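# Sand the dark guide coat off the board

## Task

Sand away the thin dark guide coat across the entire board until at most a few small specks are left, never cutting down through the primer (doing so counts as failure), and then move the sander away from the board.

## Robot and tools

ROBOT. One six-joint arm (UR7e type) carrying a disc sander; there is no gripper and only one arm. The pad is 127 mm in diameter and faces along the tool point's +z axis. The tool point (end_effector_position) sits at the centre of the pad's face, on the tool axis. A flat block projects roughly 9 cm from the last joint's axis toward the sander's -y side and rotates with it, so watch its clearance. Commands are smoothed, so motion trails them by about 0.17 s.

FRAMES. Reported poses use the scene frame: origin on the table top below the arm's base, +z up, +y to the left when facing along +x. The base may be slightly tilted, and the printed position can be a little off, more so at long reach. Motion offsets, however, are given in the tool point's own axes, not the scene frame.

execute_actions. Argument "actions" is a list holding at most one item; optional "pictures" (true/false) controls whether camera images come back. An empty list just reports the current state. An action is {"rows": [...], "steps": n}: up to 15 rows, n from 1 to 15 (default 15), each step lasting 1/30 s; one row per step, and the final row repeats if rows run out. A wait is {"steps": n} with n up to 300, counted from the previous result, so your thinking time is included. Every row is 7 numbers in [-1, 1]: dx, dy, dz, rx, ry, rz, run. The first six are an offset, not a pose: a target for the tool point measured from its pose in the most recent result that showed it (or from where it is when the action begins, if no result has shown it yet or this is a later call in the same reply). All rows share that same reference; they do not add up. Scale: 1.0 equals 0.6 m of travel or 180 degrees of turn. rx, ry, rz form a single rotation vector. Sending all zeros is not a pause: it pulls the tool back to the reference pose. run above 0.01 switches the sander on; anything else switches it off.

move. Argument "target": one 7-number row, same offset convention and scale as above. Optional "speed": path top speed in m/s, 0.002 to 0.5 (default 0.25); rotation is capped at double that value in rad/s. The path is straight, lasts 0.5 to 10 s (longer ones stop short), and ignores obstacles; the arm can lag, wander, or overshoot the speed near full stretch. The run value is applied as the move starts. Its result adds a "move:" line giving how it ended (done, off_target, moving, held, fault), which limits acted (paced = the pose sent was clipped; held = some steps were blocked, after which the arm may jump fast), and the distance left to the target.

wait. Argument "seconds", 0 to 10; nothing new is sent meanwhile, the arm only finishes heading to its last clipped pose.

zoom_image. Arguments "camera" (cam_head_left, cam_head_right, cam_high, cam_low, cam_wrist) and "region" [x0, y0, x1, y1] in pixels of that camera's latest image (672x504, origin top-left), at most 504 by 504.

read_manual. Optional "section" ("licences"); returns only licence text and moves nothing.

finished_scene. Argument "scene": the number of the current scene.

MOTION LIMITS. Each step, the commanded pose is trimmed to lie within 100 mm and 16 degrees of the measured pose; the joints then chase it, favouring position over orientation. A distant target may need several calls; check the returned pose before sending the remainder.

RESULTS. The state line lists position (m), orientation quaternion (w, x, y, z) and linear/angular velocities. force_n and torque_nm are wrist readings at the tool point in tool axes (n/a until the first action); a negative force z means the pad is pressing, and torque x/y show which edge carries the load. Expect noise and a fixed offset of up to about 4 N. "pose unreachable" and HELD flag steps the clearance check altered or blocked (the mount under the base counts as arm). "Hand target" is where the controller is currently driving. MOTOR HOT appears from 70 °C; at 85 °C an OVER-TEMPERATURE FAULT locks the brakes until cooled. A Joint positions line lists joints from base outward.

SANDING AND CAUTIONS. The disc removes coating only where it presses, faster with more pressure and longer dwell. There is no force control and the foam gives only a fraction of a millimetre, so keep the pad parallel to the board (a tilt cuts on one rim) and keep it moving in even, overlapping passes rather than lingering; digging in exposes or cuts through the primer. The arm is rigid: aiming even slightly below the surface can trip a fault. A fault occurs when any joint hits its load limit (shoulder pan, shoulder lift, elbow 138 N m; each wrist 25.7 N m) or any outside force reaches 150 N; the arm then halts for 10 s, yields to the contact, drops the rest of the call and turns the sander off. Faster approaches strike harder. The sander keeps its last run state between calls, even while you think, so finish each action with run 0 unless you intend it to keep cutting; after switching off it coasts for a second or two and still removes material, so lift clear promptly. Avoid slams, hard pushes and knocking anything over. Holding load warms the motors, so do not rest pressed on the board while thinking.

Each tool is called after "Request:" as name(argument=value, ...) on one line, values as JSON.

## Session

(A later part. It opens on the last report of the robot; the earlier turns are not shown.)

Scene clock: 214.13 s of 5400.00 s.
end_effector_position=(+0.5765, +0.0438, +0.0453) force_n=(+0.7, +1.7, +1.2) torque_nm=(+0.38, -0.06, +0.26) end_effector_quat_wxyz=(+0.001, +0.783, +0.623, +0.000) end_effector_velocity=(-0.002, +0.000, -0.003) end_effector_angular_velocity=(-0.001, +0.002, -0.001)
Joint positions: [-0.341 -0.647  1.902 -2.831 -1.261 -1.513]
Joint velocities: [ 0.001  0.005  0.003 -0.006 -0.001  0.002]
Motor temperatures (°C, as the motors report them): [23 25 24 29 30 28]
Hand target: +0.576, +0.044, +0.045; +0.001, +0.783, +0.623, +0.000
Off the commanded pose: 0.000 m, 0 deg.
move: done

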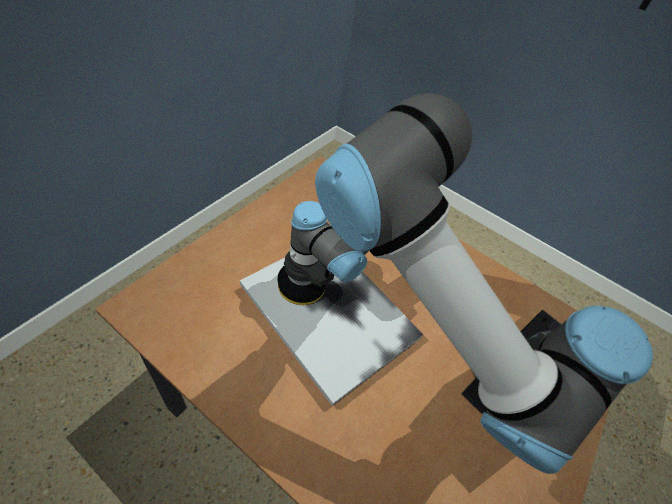

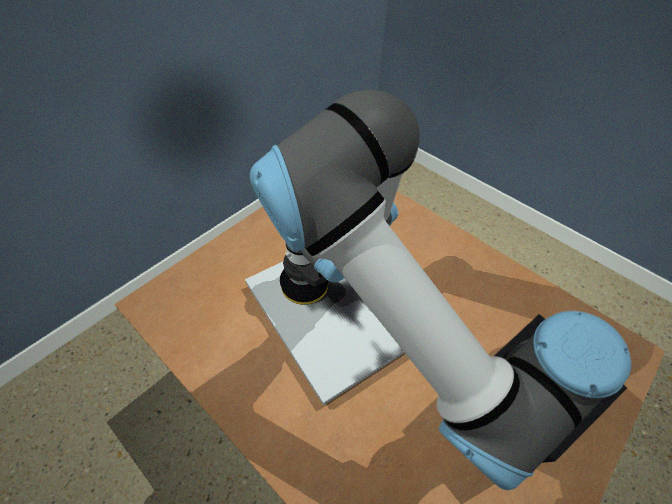

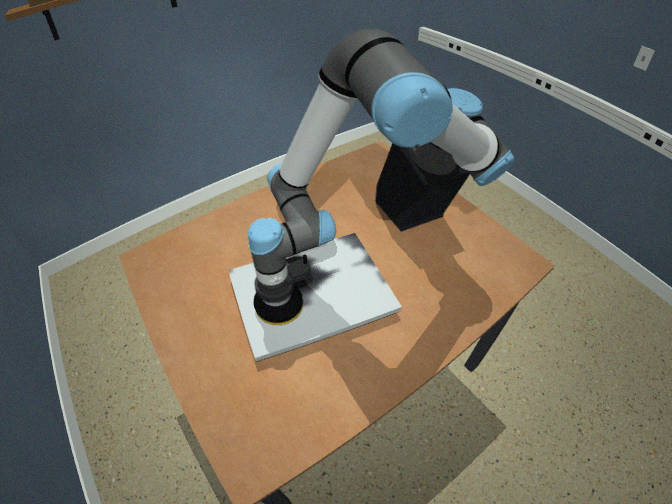

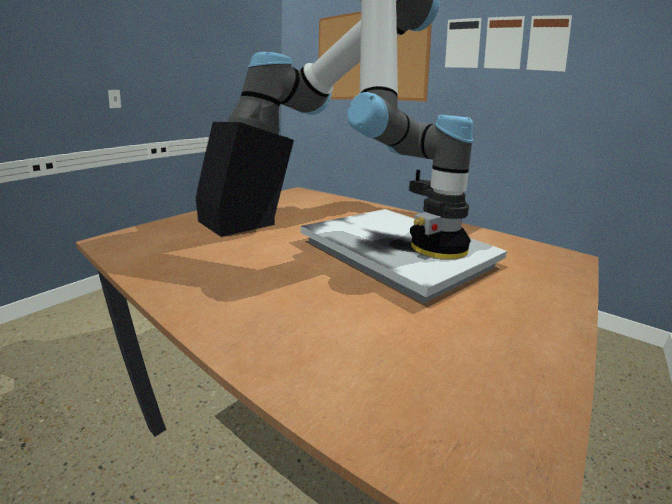

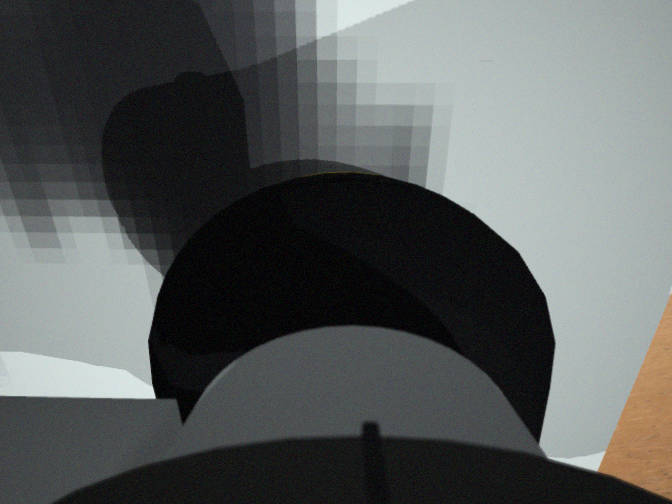

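Request:
move(target=[-0.05,0,0.0047,0,0,0,1], speed=0.03)

Request:
move(target=[-0.067,-0.217,-0.0003,0,0,0,1], speed=0.03)

Request:
move(target=[-0.083,-0.21,-0.0005,0,0,0,1], speed=0.06)

Request:
move(target=[0.2,0,0,0,0,0,1], speed=0.055)

Request:
move(target=[0.4,0.2,-0.3,0,0,0,0])

Scene clock: 221.93 s of 5400.00 s.
end_effector_position=(+0.5698, +0.0149, +0.0426) force_n=(+0.1, +1.9, -23.3) torque_nm=(+0.70, +0.02, +0.07) end_effector_quat_wxyz=(+0.001, +0.783, +0.623, +0.000) end_effector_velocity=(-0.002, -0.002, -0.001) end_effector_angular_velocity=(-0.001, +0.003, +0.000)
Joint positions: [-0.391 -0.628  1.916 -2.848 -1.261 -1.565]
Joint velocities: [-0.003  0.002  0.002  0.    -0.001 -0.004]
Motor temperatures (°C, as the motors report them): [23 25 24 29 30 28]
Hand target: +0.570, +0.015, +0.043; +0.000, +0.783, +0.623, +0.000
Off the commanded pose: 0.000 m, 0 deg.
move: done

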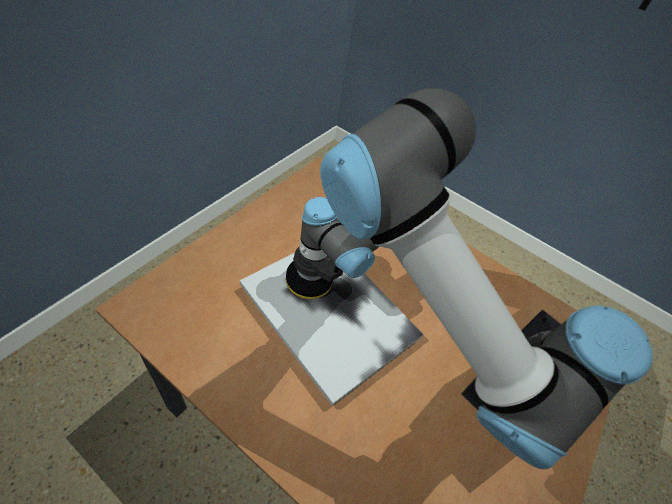

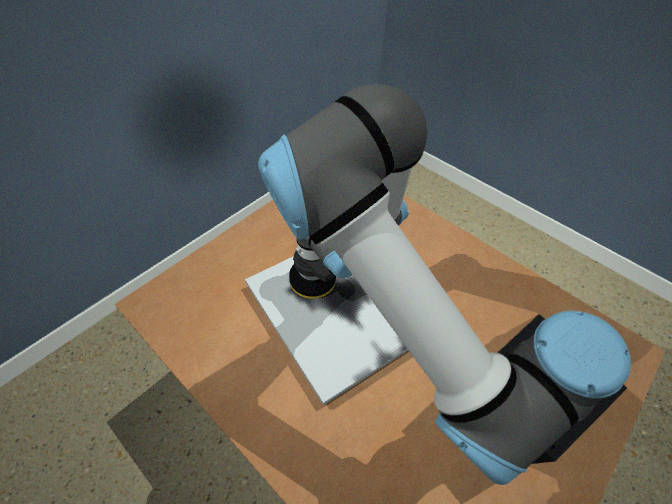

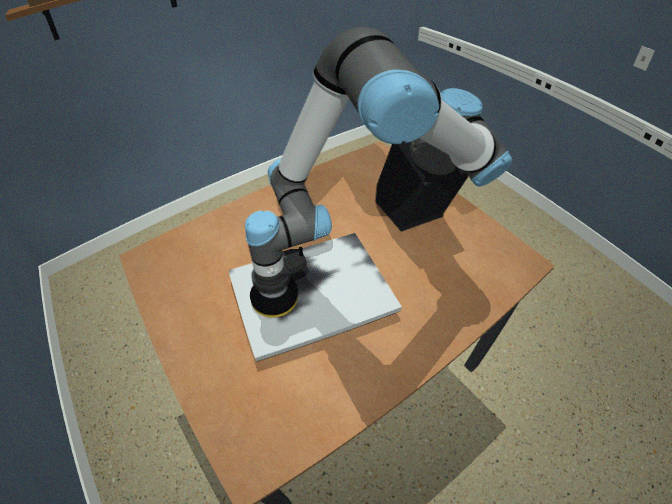

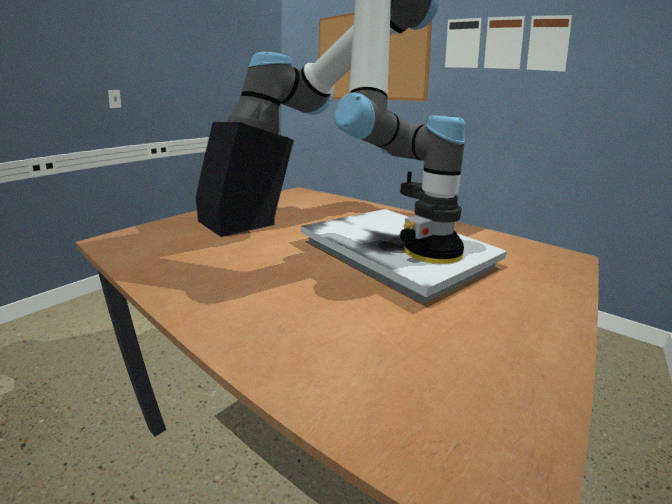

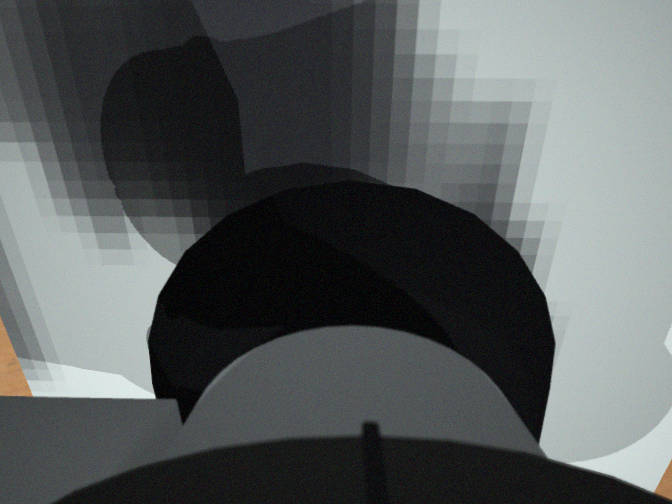

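Scene clock: 227.07 s of 5400.00 s.
end_effector_position=(+0.4341, +0.0051, +0.0425) force_n=(-2.2, +0.1, -28.4) torque_nm=(+0.59, +0.38, +0.04) end_effector_quat_wxyz=(+0.000, +0.783, +0.623, +0.000) end_effector_velocity=(-0.003, -0.000, -0.000) end_effector_angular_velocity=(+0.001, +0.002, -0.002)
Joint positions: [-0.48  -0.649  2.286 -3.168 -1.263 -1.659]
Joint velocities: [-0.003  0.001  0.008 -0.005  0.    -0.002]
Motor temperatures (°C, as the motors report them): [23 25 24 29 30 28]
Hand target: +0.434, +0.005, +0.043; +0.000, +0.783, +0.623, +0.000
Off the commanded pose: 0.000 m, 0 deg.
move: done

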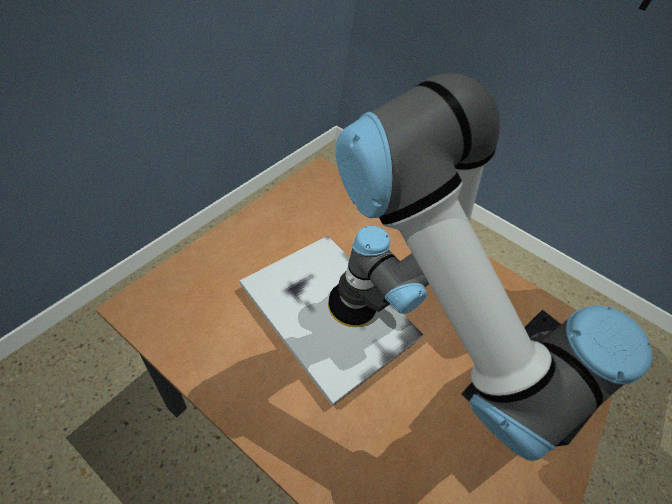

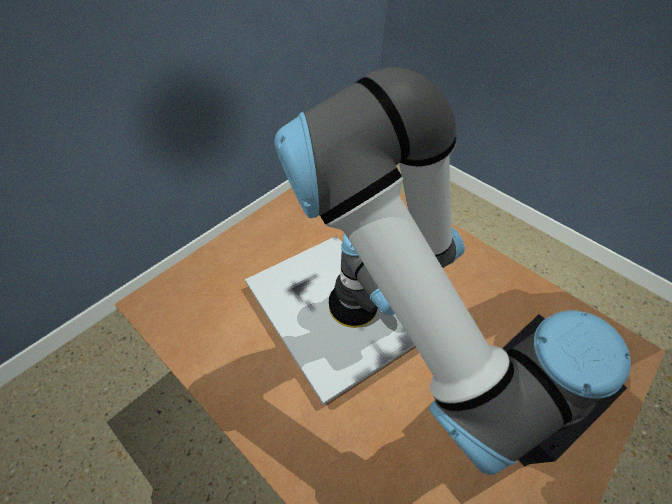

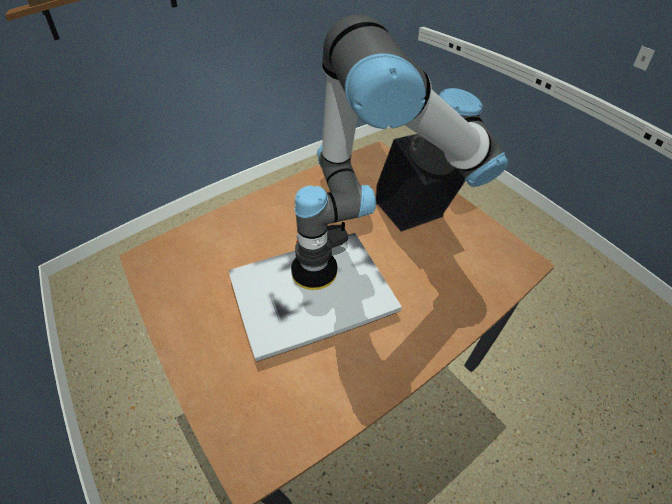

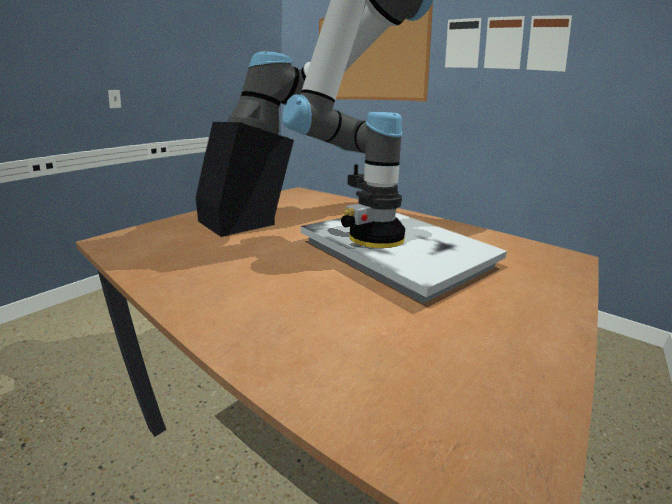

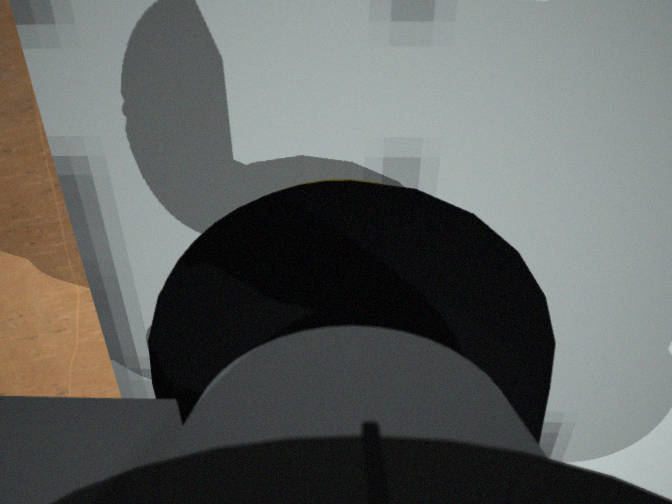

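Scene clock: 230.00 s of 5400.00 s.
end_effector_position=(+0.3003, -0.0147, +0.0426) force_n=(-2.1, -0.2, -20.5) torque_nm=(+0.20, +0.58, +0.02) end_effector_quat_wxyz=(+0.000, +0.783, +0.623, +0.000) end_effector_velocity=(-0.001, -0.001, -0.000) end_effector_angular_velocity=(-0.000, -0.004, -0.000)
Joint positions: [-0.685 -0.462  2.6   -3.605 -1.277 -1.873]
Joint velocities: [-0.007  0.009  0.003 -0.014  0.001 -0.006]
Motor temperatures (°C, as the motors report them): [23 25 24 29 30 28]
Hand target: +0.300, -0.015, +0.043; +0.000, +0.783, +0.623, +0.001
Off the commanded pose: 0.001 m, 0 deg.
move: done

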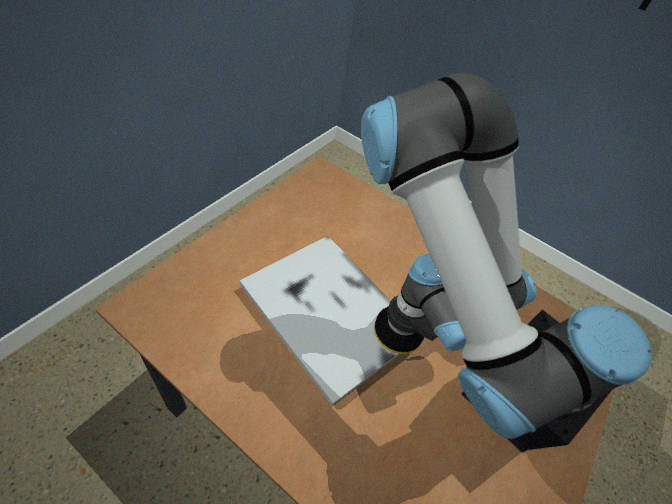

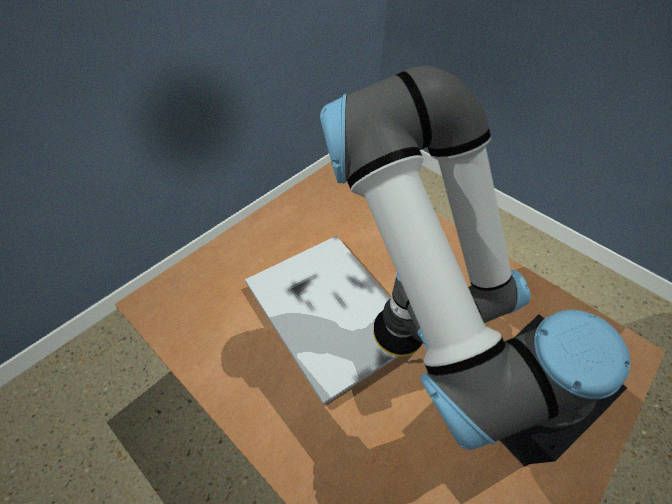

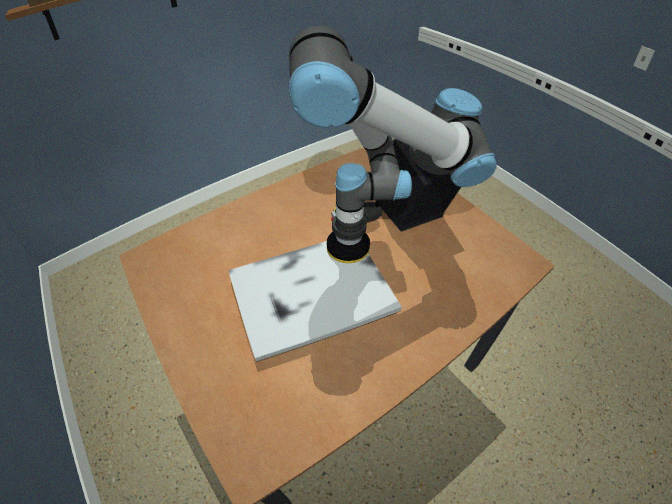

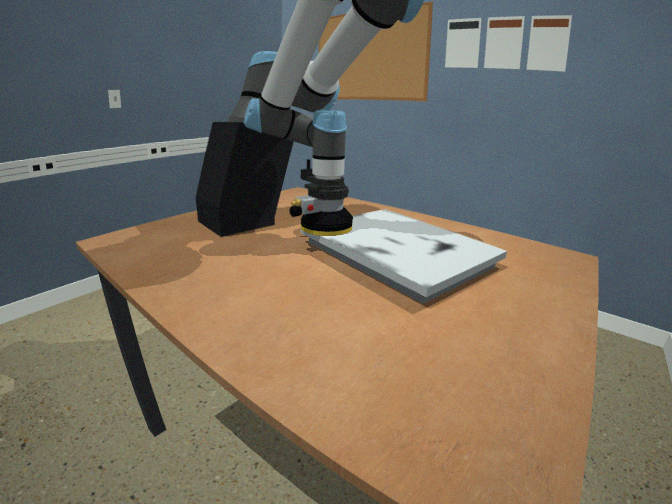

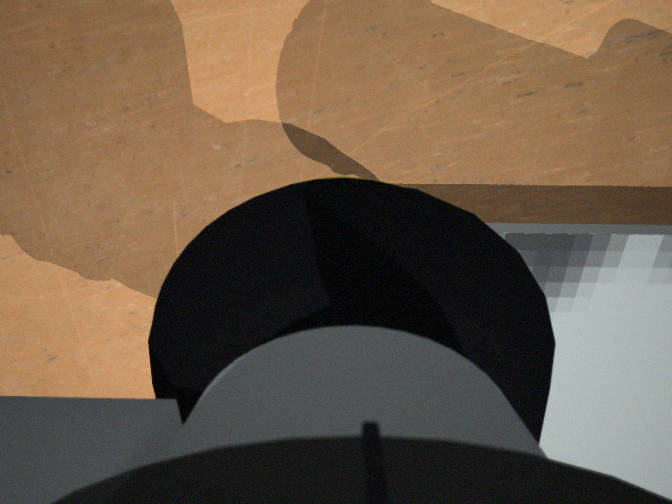

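Scene clock: 232.87 s of 5400.00 s.
end_effector_position=(+0.3270, +0.1015, +0.0425) force_n=(-2.3, -0.4, -26.1) torque_nm=(+0.29, +0.34, -0.03) end_effector_quat_wxyz=(+0.001, +0.783, +0.623, +0.000) end_effector_velocity=(-0.000, +0.002, -0.000) end_effector_angular_velocity=(+0.000, +0.003, -0.000)
Joint positions: [-0.292 -0.637  2.545 -3.499 -1.261 -1.462]
Joint velocities: [ 0.008 -0.004 -0.001  0.005 -0.     0.007]
Motor temperatures (°C, as the motors report them): [23 25 24 29 30 28]
Hand target: +0.327, +0.102, +0.043; +0.001, +0.783, +0.623, +0.000
Off the commanded pose: 0.001 m, 0 deg.
move: done

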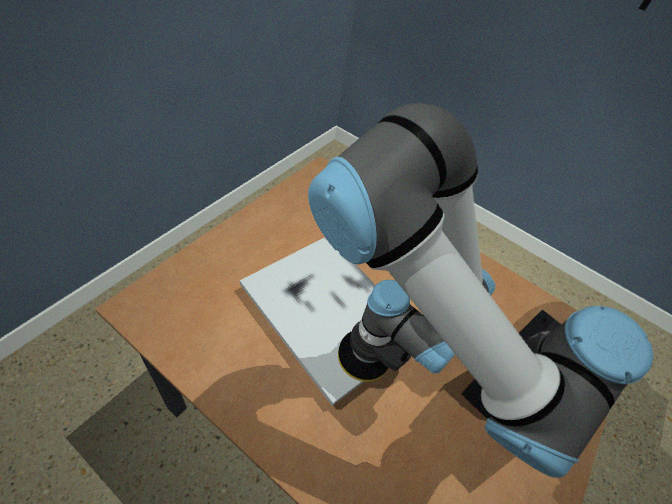

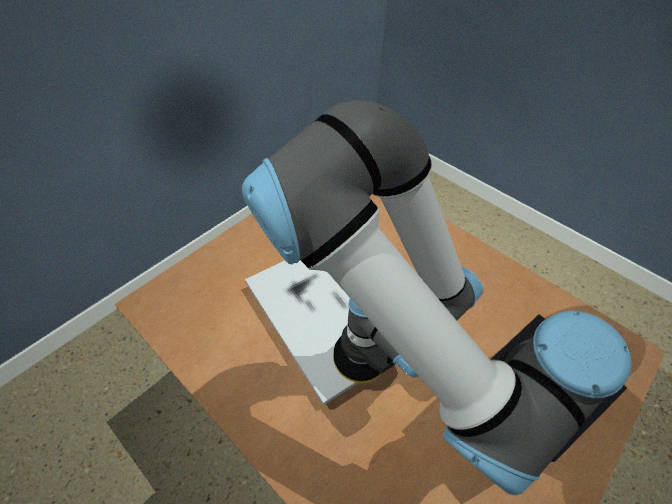

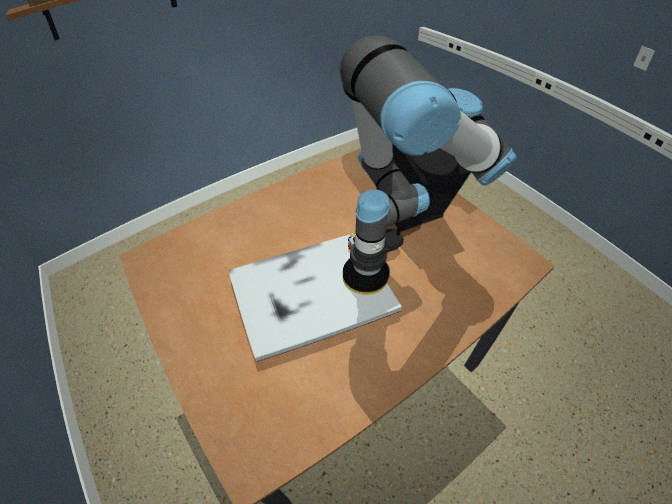

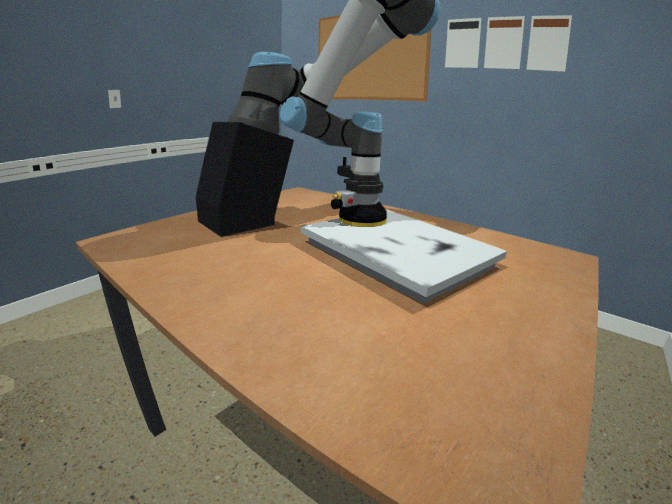

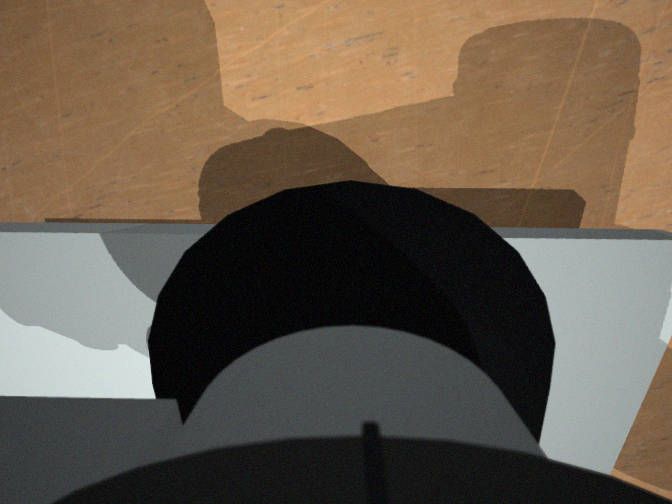

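Scene clock: 235.03 s of 5400.00 s.
end_effector_position=(+0.4976, +0.3081, +0.2222) force_n=(-0.2, +0.9, +1.1) torque_nm=(+0.20, +0.21, +0.27) end_effector_quat_wxyz=(+0.001, +0.783, +0.623, -0.000) end_effector_velocity=(+0.001, +0.001, +0.000) end_effector_angular_velocity=(-0.002, +0.004, -0.001)
Joint positions: [ 0.033 -1.208  2.011 -2.495 -1.285 -1.122]
Joint velocities: [ 0.001  0.002 -0.007  0.009 -0.001  0.001]
Motor temperatures (°C, as the motors report them): [23 25 24 29 30 28]
Hand target: +0.498, +0.308, +0.222; +0.001, +0.783, +0.623, -0.000
Off the commanded pose: 0.001 m, 0 deg.
move: done

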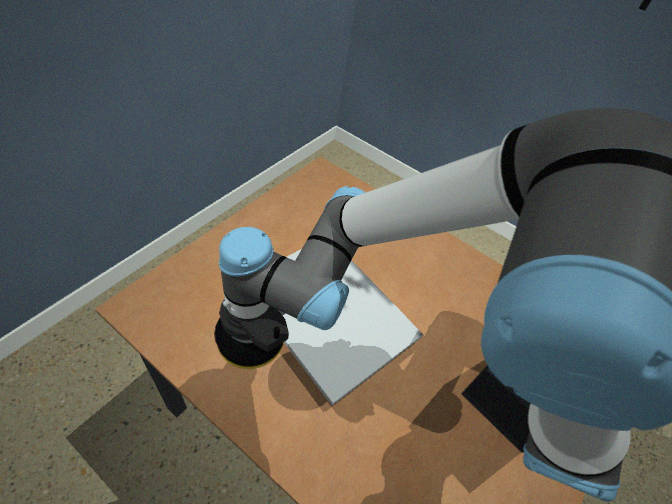

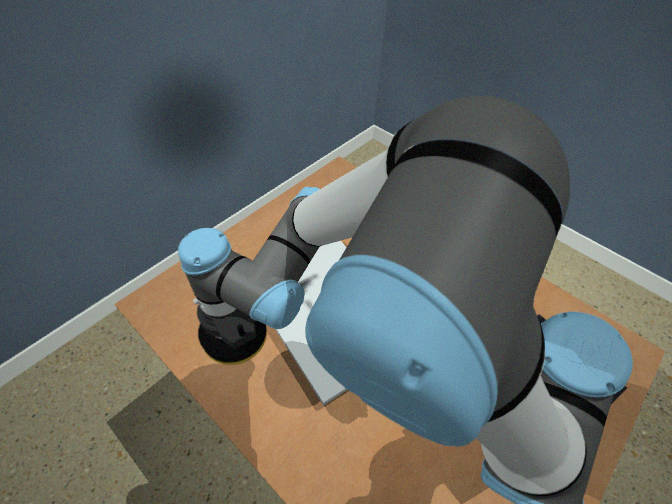

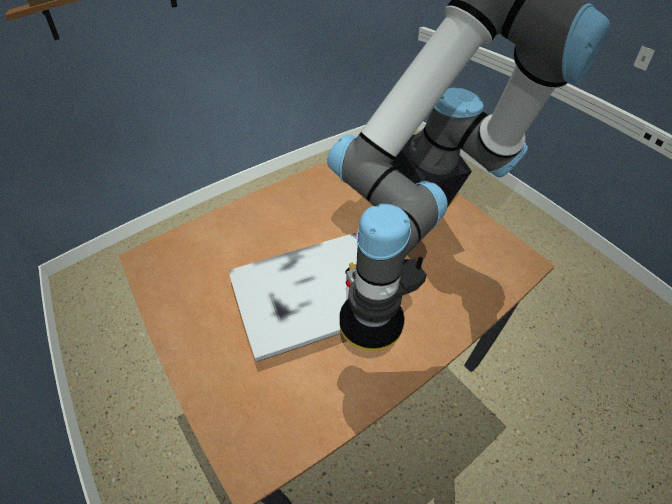

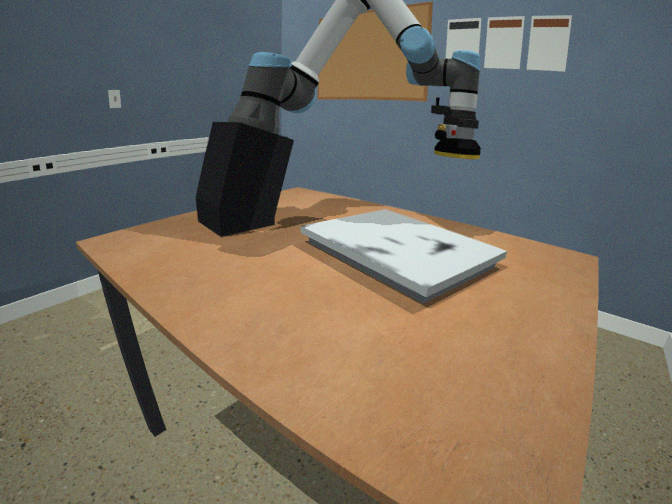

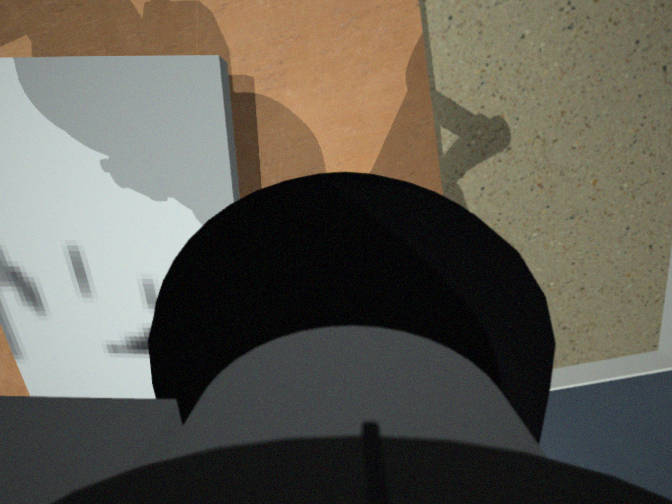

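Request:
zoom_image(camera="cam_high", region=[220,220,410,370])

Region (220, 220, 410, 370) of cam_high's 672x504 image, scaled by 2.653, with more detail than that image has; it fills the top 398 rows of this view, and the rest is white.

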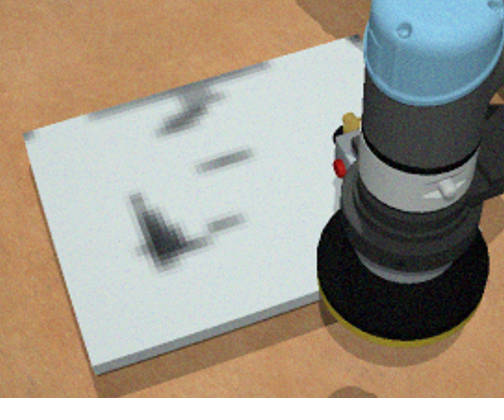

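Request:
move(target=[-0.3945,0.249,0.2955,0,0,0,0])

Request:
execute_actions(actions=[{"rows":[[0,0,0,0,0,0,0]],"steps":8}], pictures=false)

Scene clock: 248.70 s of 5400.00 s.
end_effector_position=(+0.5900, +0.0440, +0.0458) force_n=(+0.5, -0.1, -0.4) torque_nm=(+0.13, +0.06, +0.17) end_effector_quat_wxyz=(+0.001, +0.783, +0.623, +0.000) end_effector_velocity=(+0.000, -0.001, -0.002) end_effector_angular_velocity=(-0.000, +0.002, +0.000)
Joint positions: [-0.337 -0.638  1.863 -2.802 -1.261 -1.509]
Joint velocities: [-0.     0.004 -0.003  0.001 -0.    -0.001]
Motor temperatures (°C, as the motors report them): [23 25 24 29 30 28]
Hand target: +0.590, +0.044, +0.046; +0.001, +0.783, +0.623, +0.000
Off the commanded pose: 0.001 m, 0 deg.
move: done

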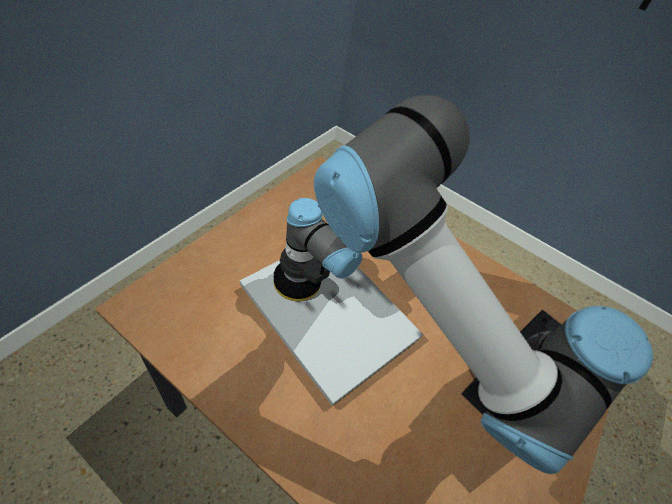

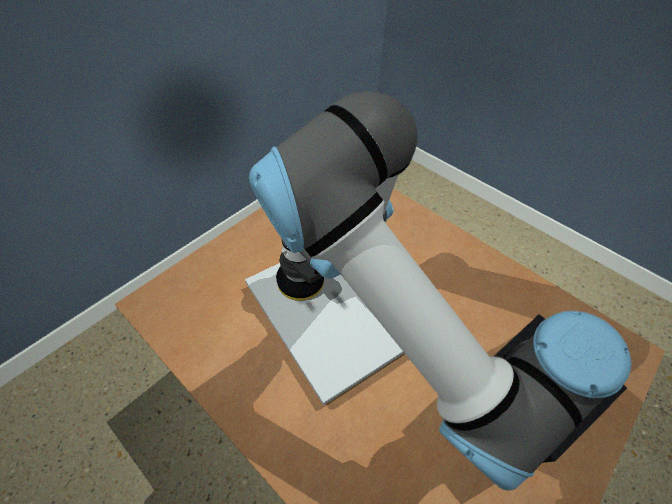

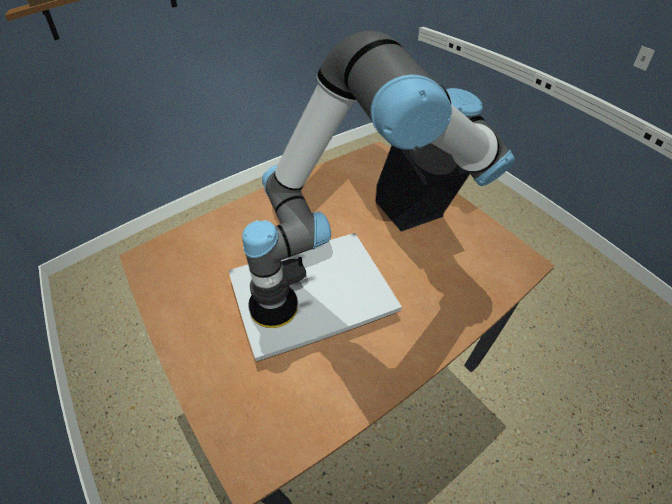

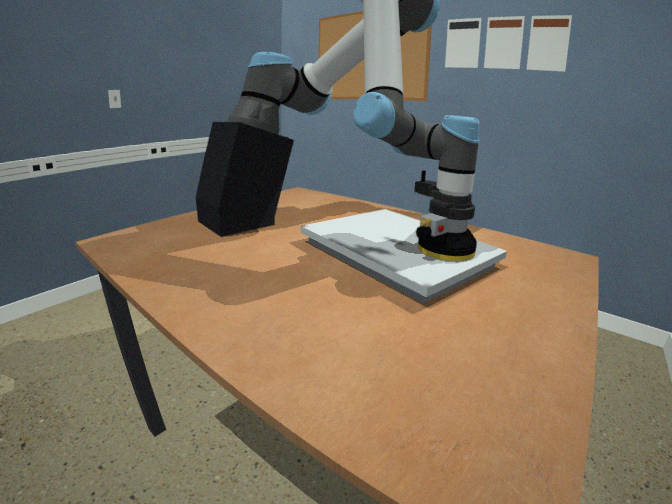

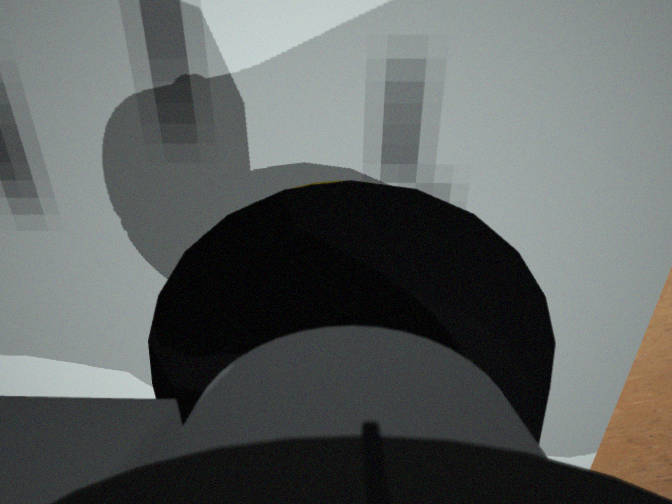

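Scene clock: 248.97 s of 5400.00 s.
end_effector_position=(+0.5900, +0.0440, +0.0457) force_n=(+0.5, +0.8, +0.3) torque_nm=(+0.17, +0.04, +0.18) end_effector_quat_wxyz=(+0.001, +0.783, +0.623, +0.000) end_effector_velocity=(+0.000, +0.000, +0.000) end_effector_angular_velocity=(+0.001, -0.001, -0.000)
Joint positions: [-0.337 -0.638  1.863 -2.802 -1.261 -1.509]
Joint velocities: [-0.     0.    -0.001 -0.     0.001  0.   ]
Motor temperatures (°C, as the motors report them): [23 25 24 29 30 28]
Hand target: +0.590, +0.044, +0.046; +0.001, +0.783, +0.623, +0.000
Off the commanded pose: 0.000 m, 0 deg.
Steps of this call (steps 1 to 8: all 8 steps of this action). Readings (end_effector_position | what the end effector reports):
1: (+0.5900, +0.0440, +0.0458) | force_n=(-0.3, +1.6, +2.4) torque_nm=(+0.23, +0.23, +0.21)
2: (+0.5900, +0.0440, +0.0457) | force_n=(+1.3, -0.2, +0.4) torque_nm=(-0.02, +0.02, +0.06)
4: (+0.5900, +0.0440, +0.0457) | force_n=(+0.0, +2.9, +0.7) torque_nm=(+0.44, +0.10, +0.13)
8: the state above


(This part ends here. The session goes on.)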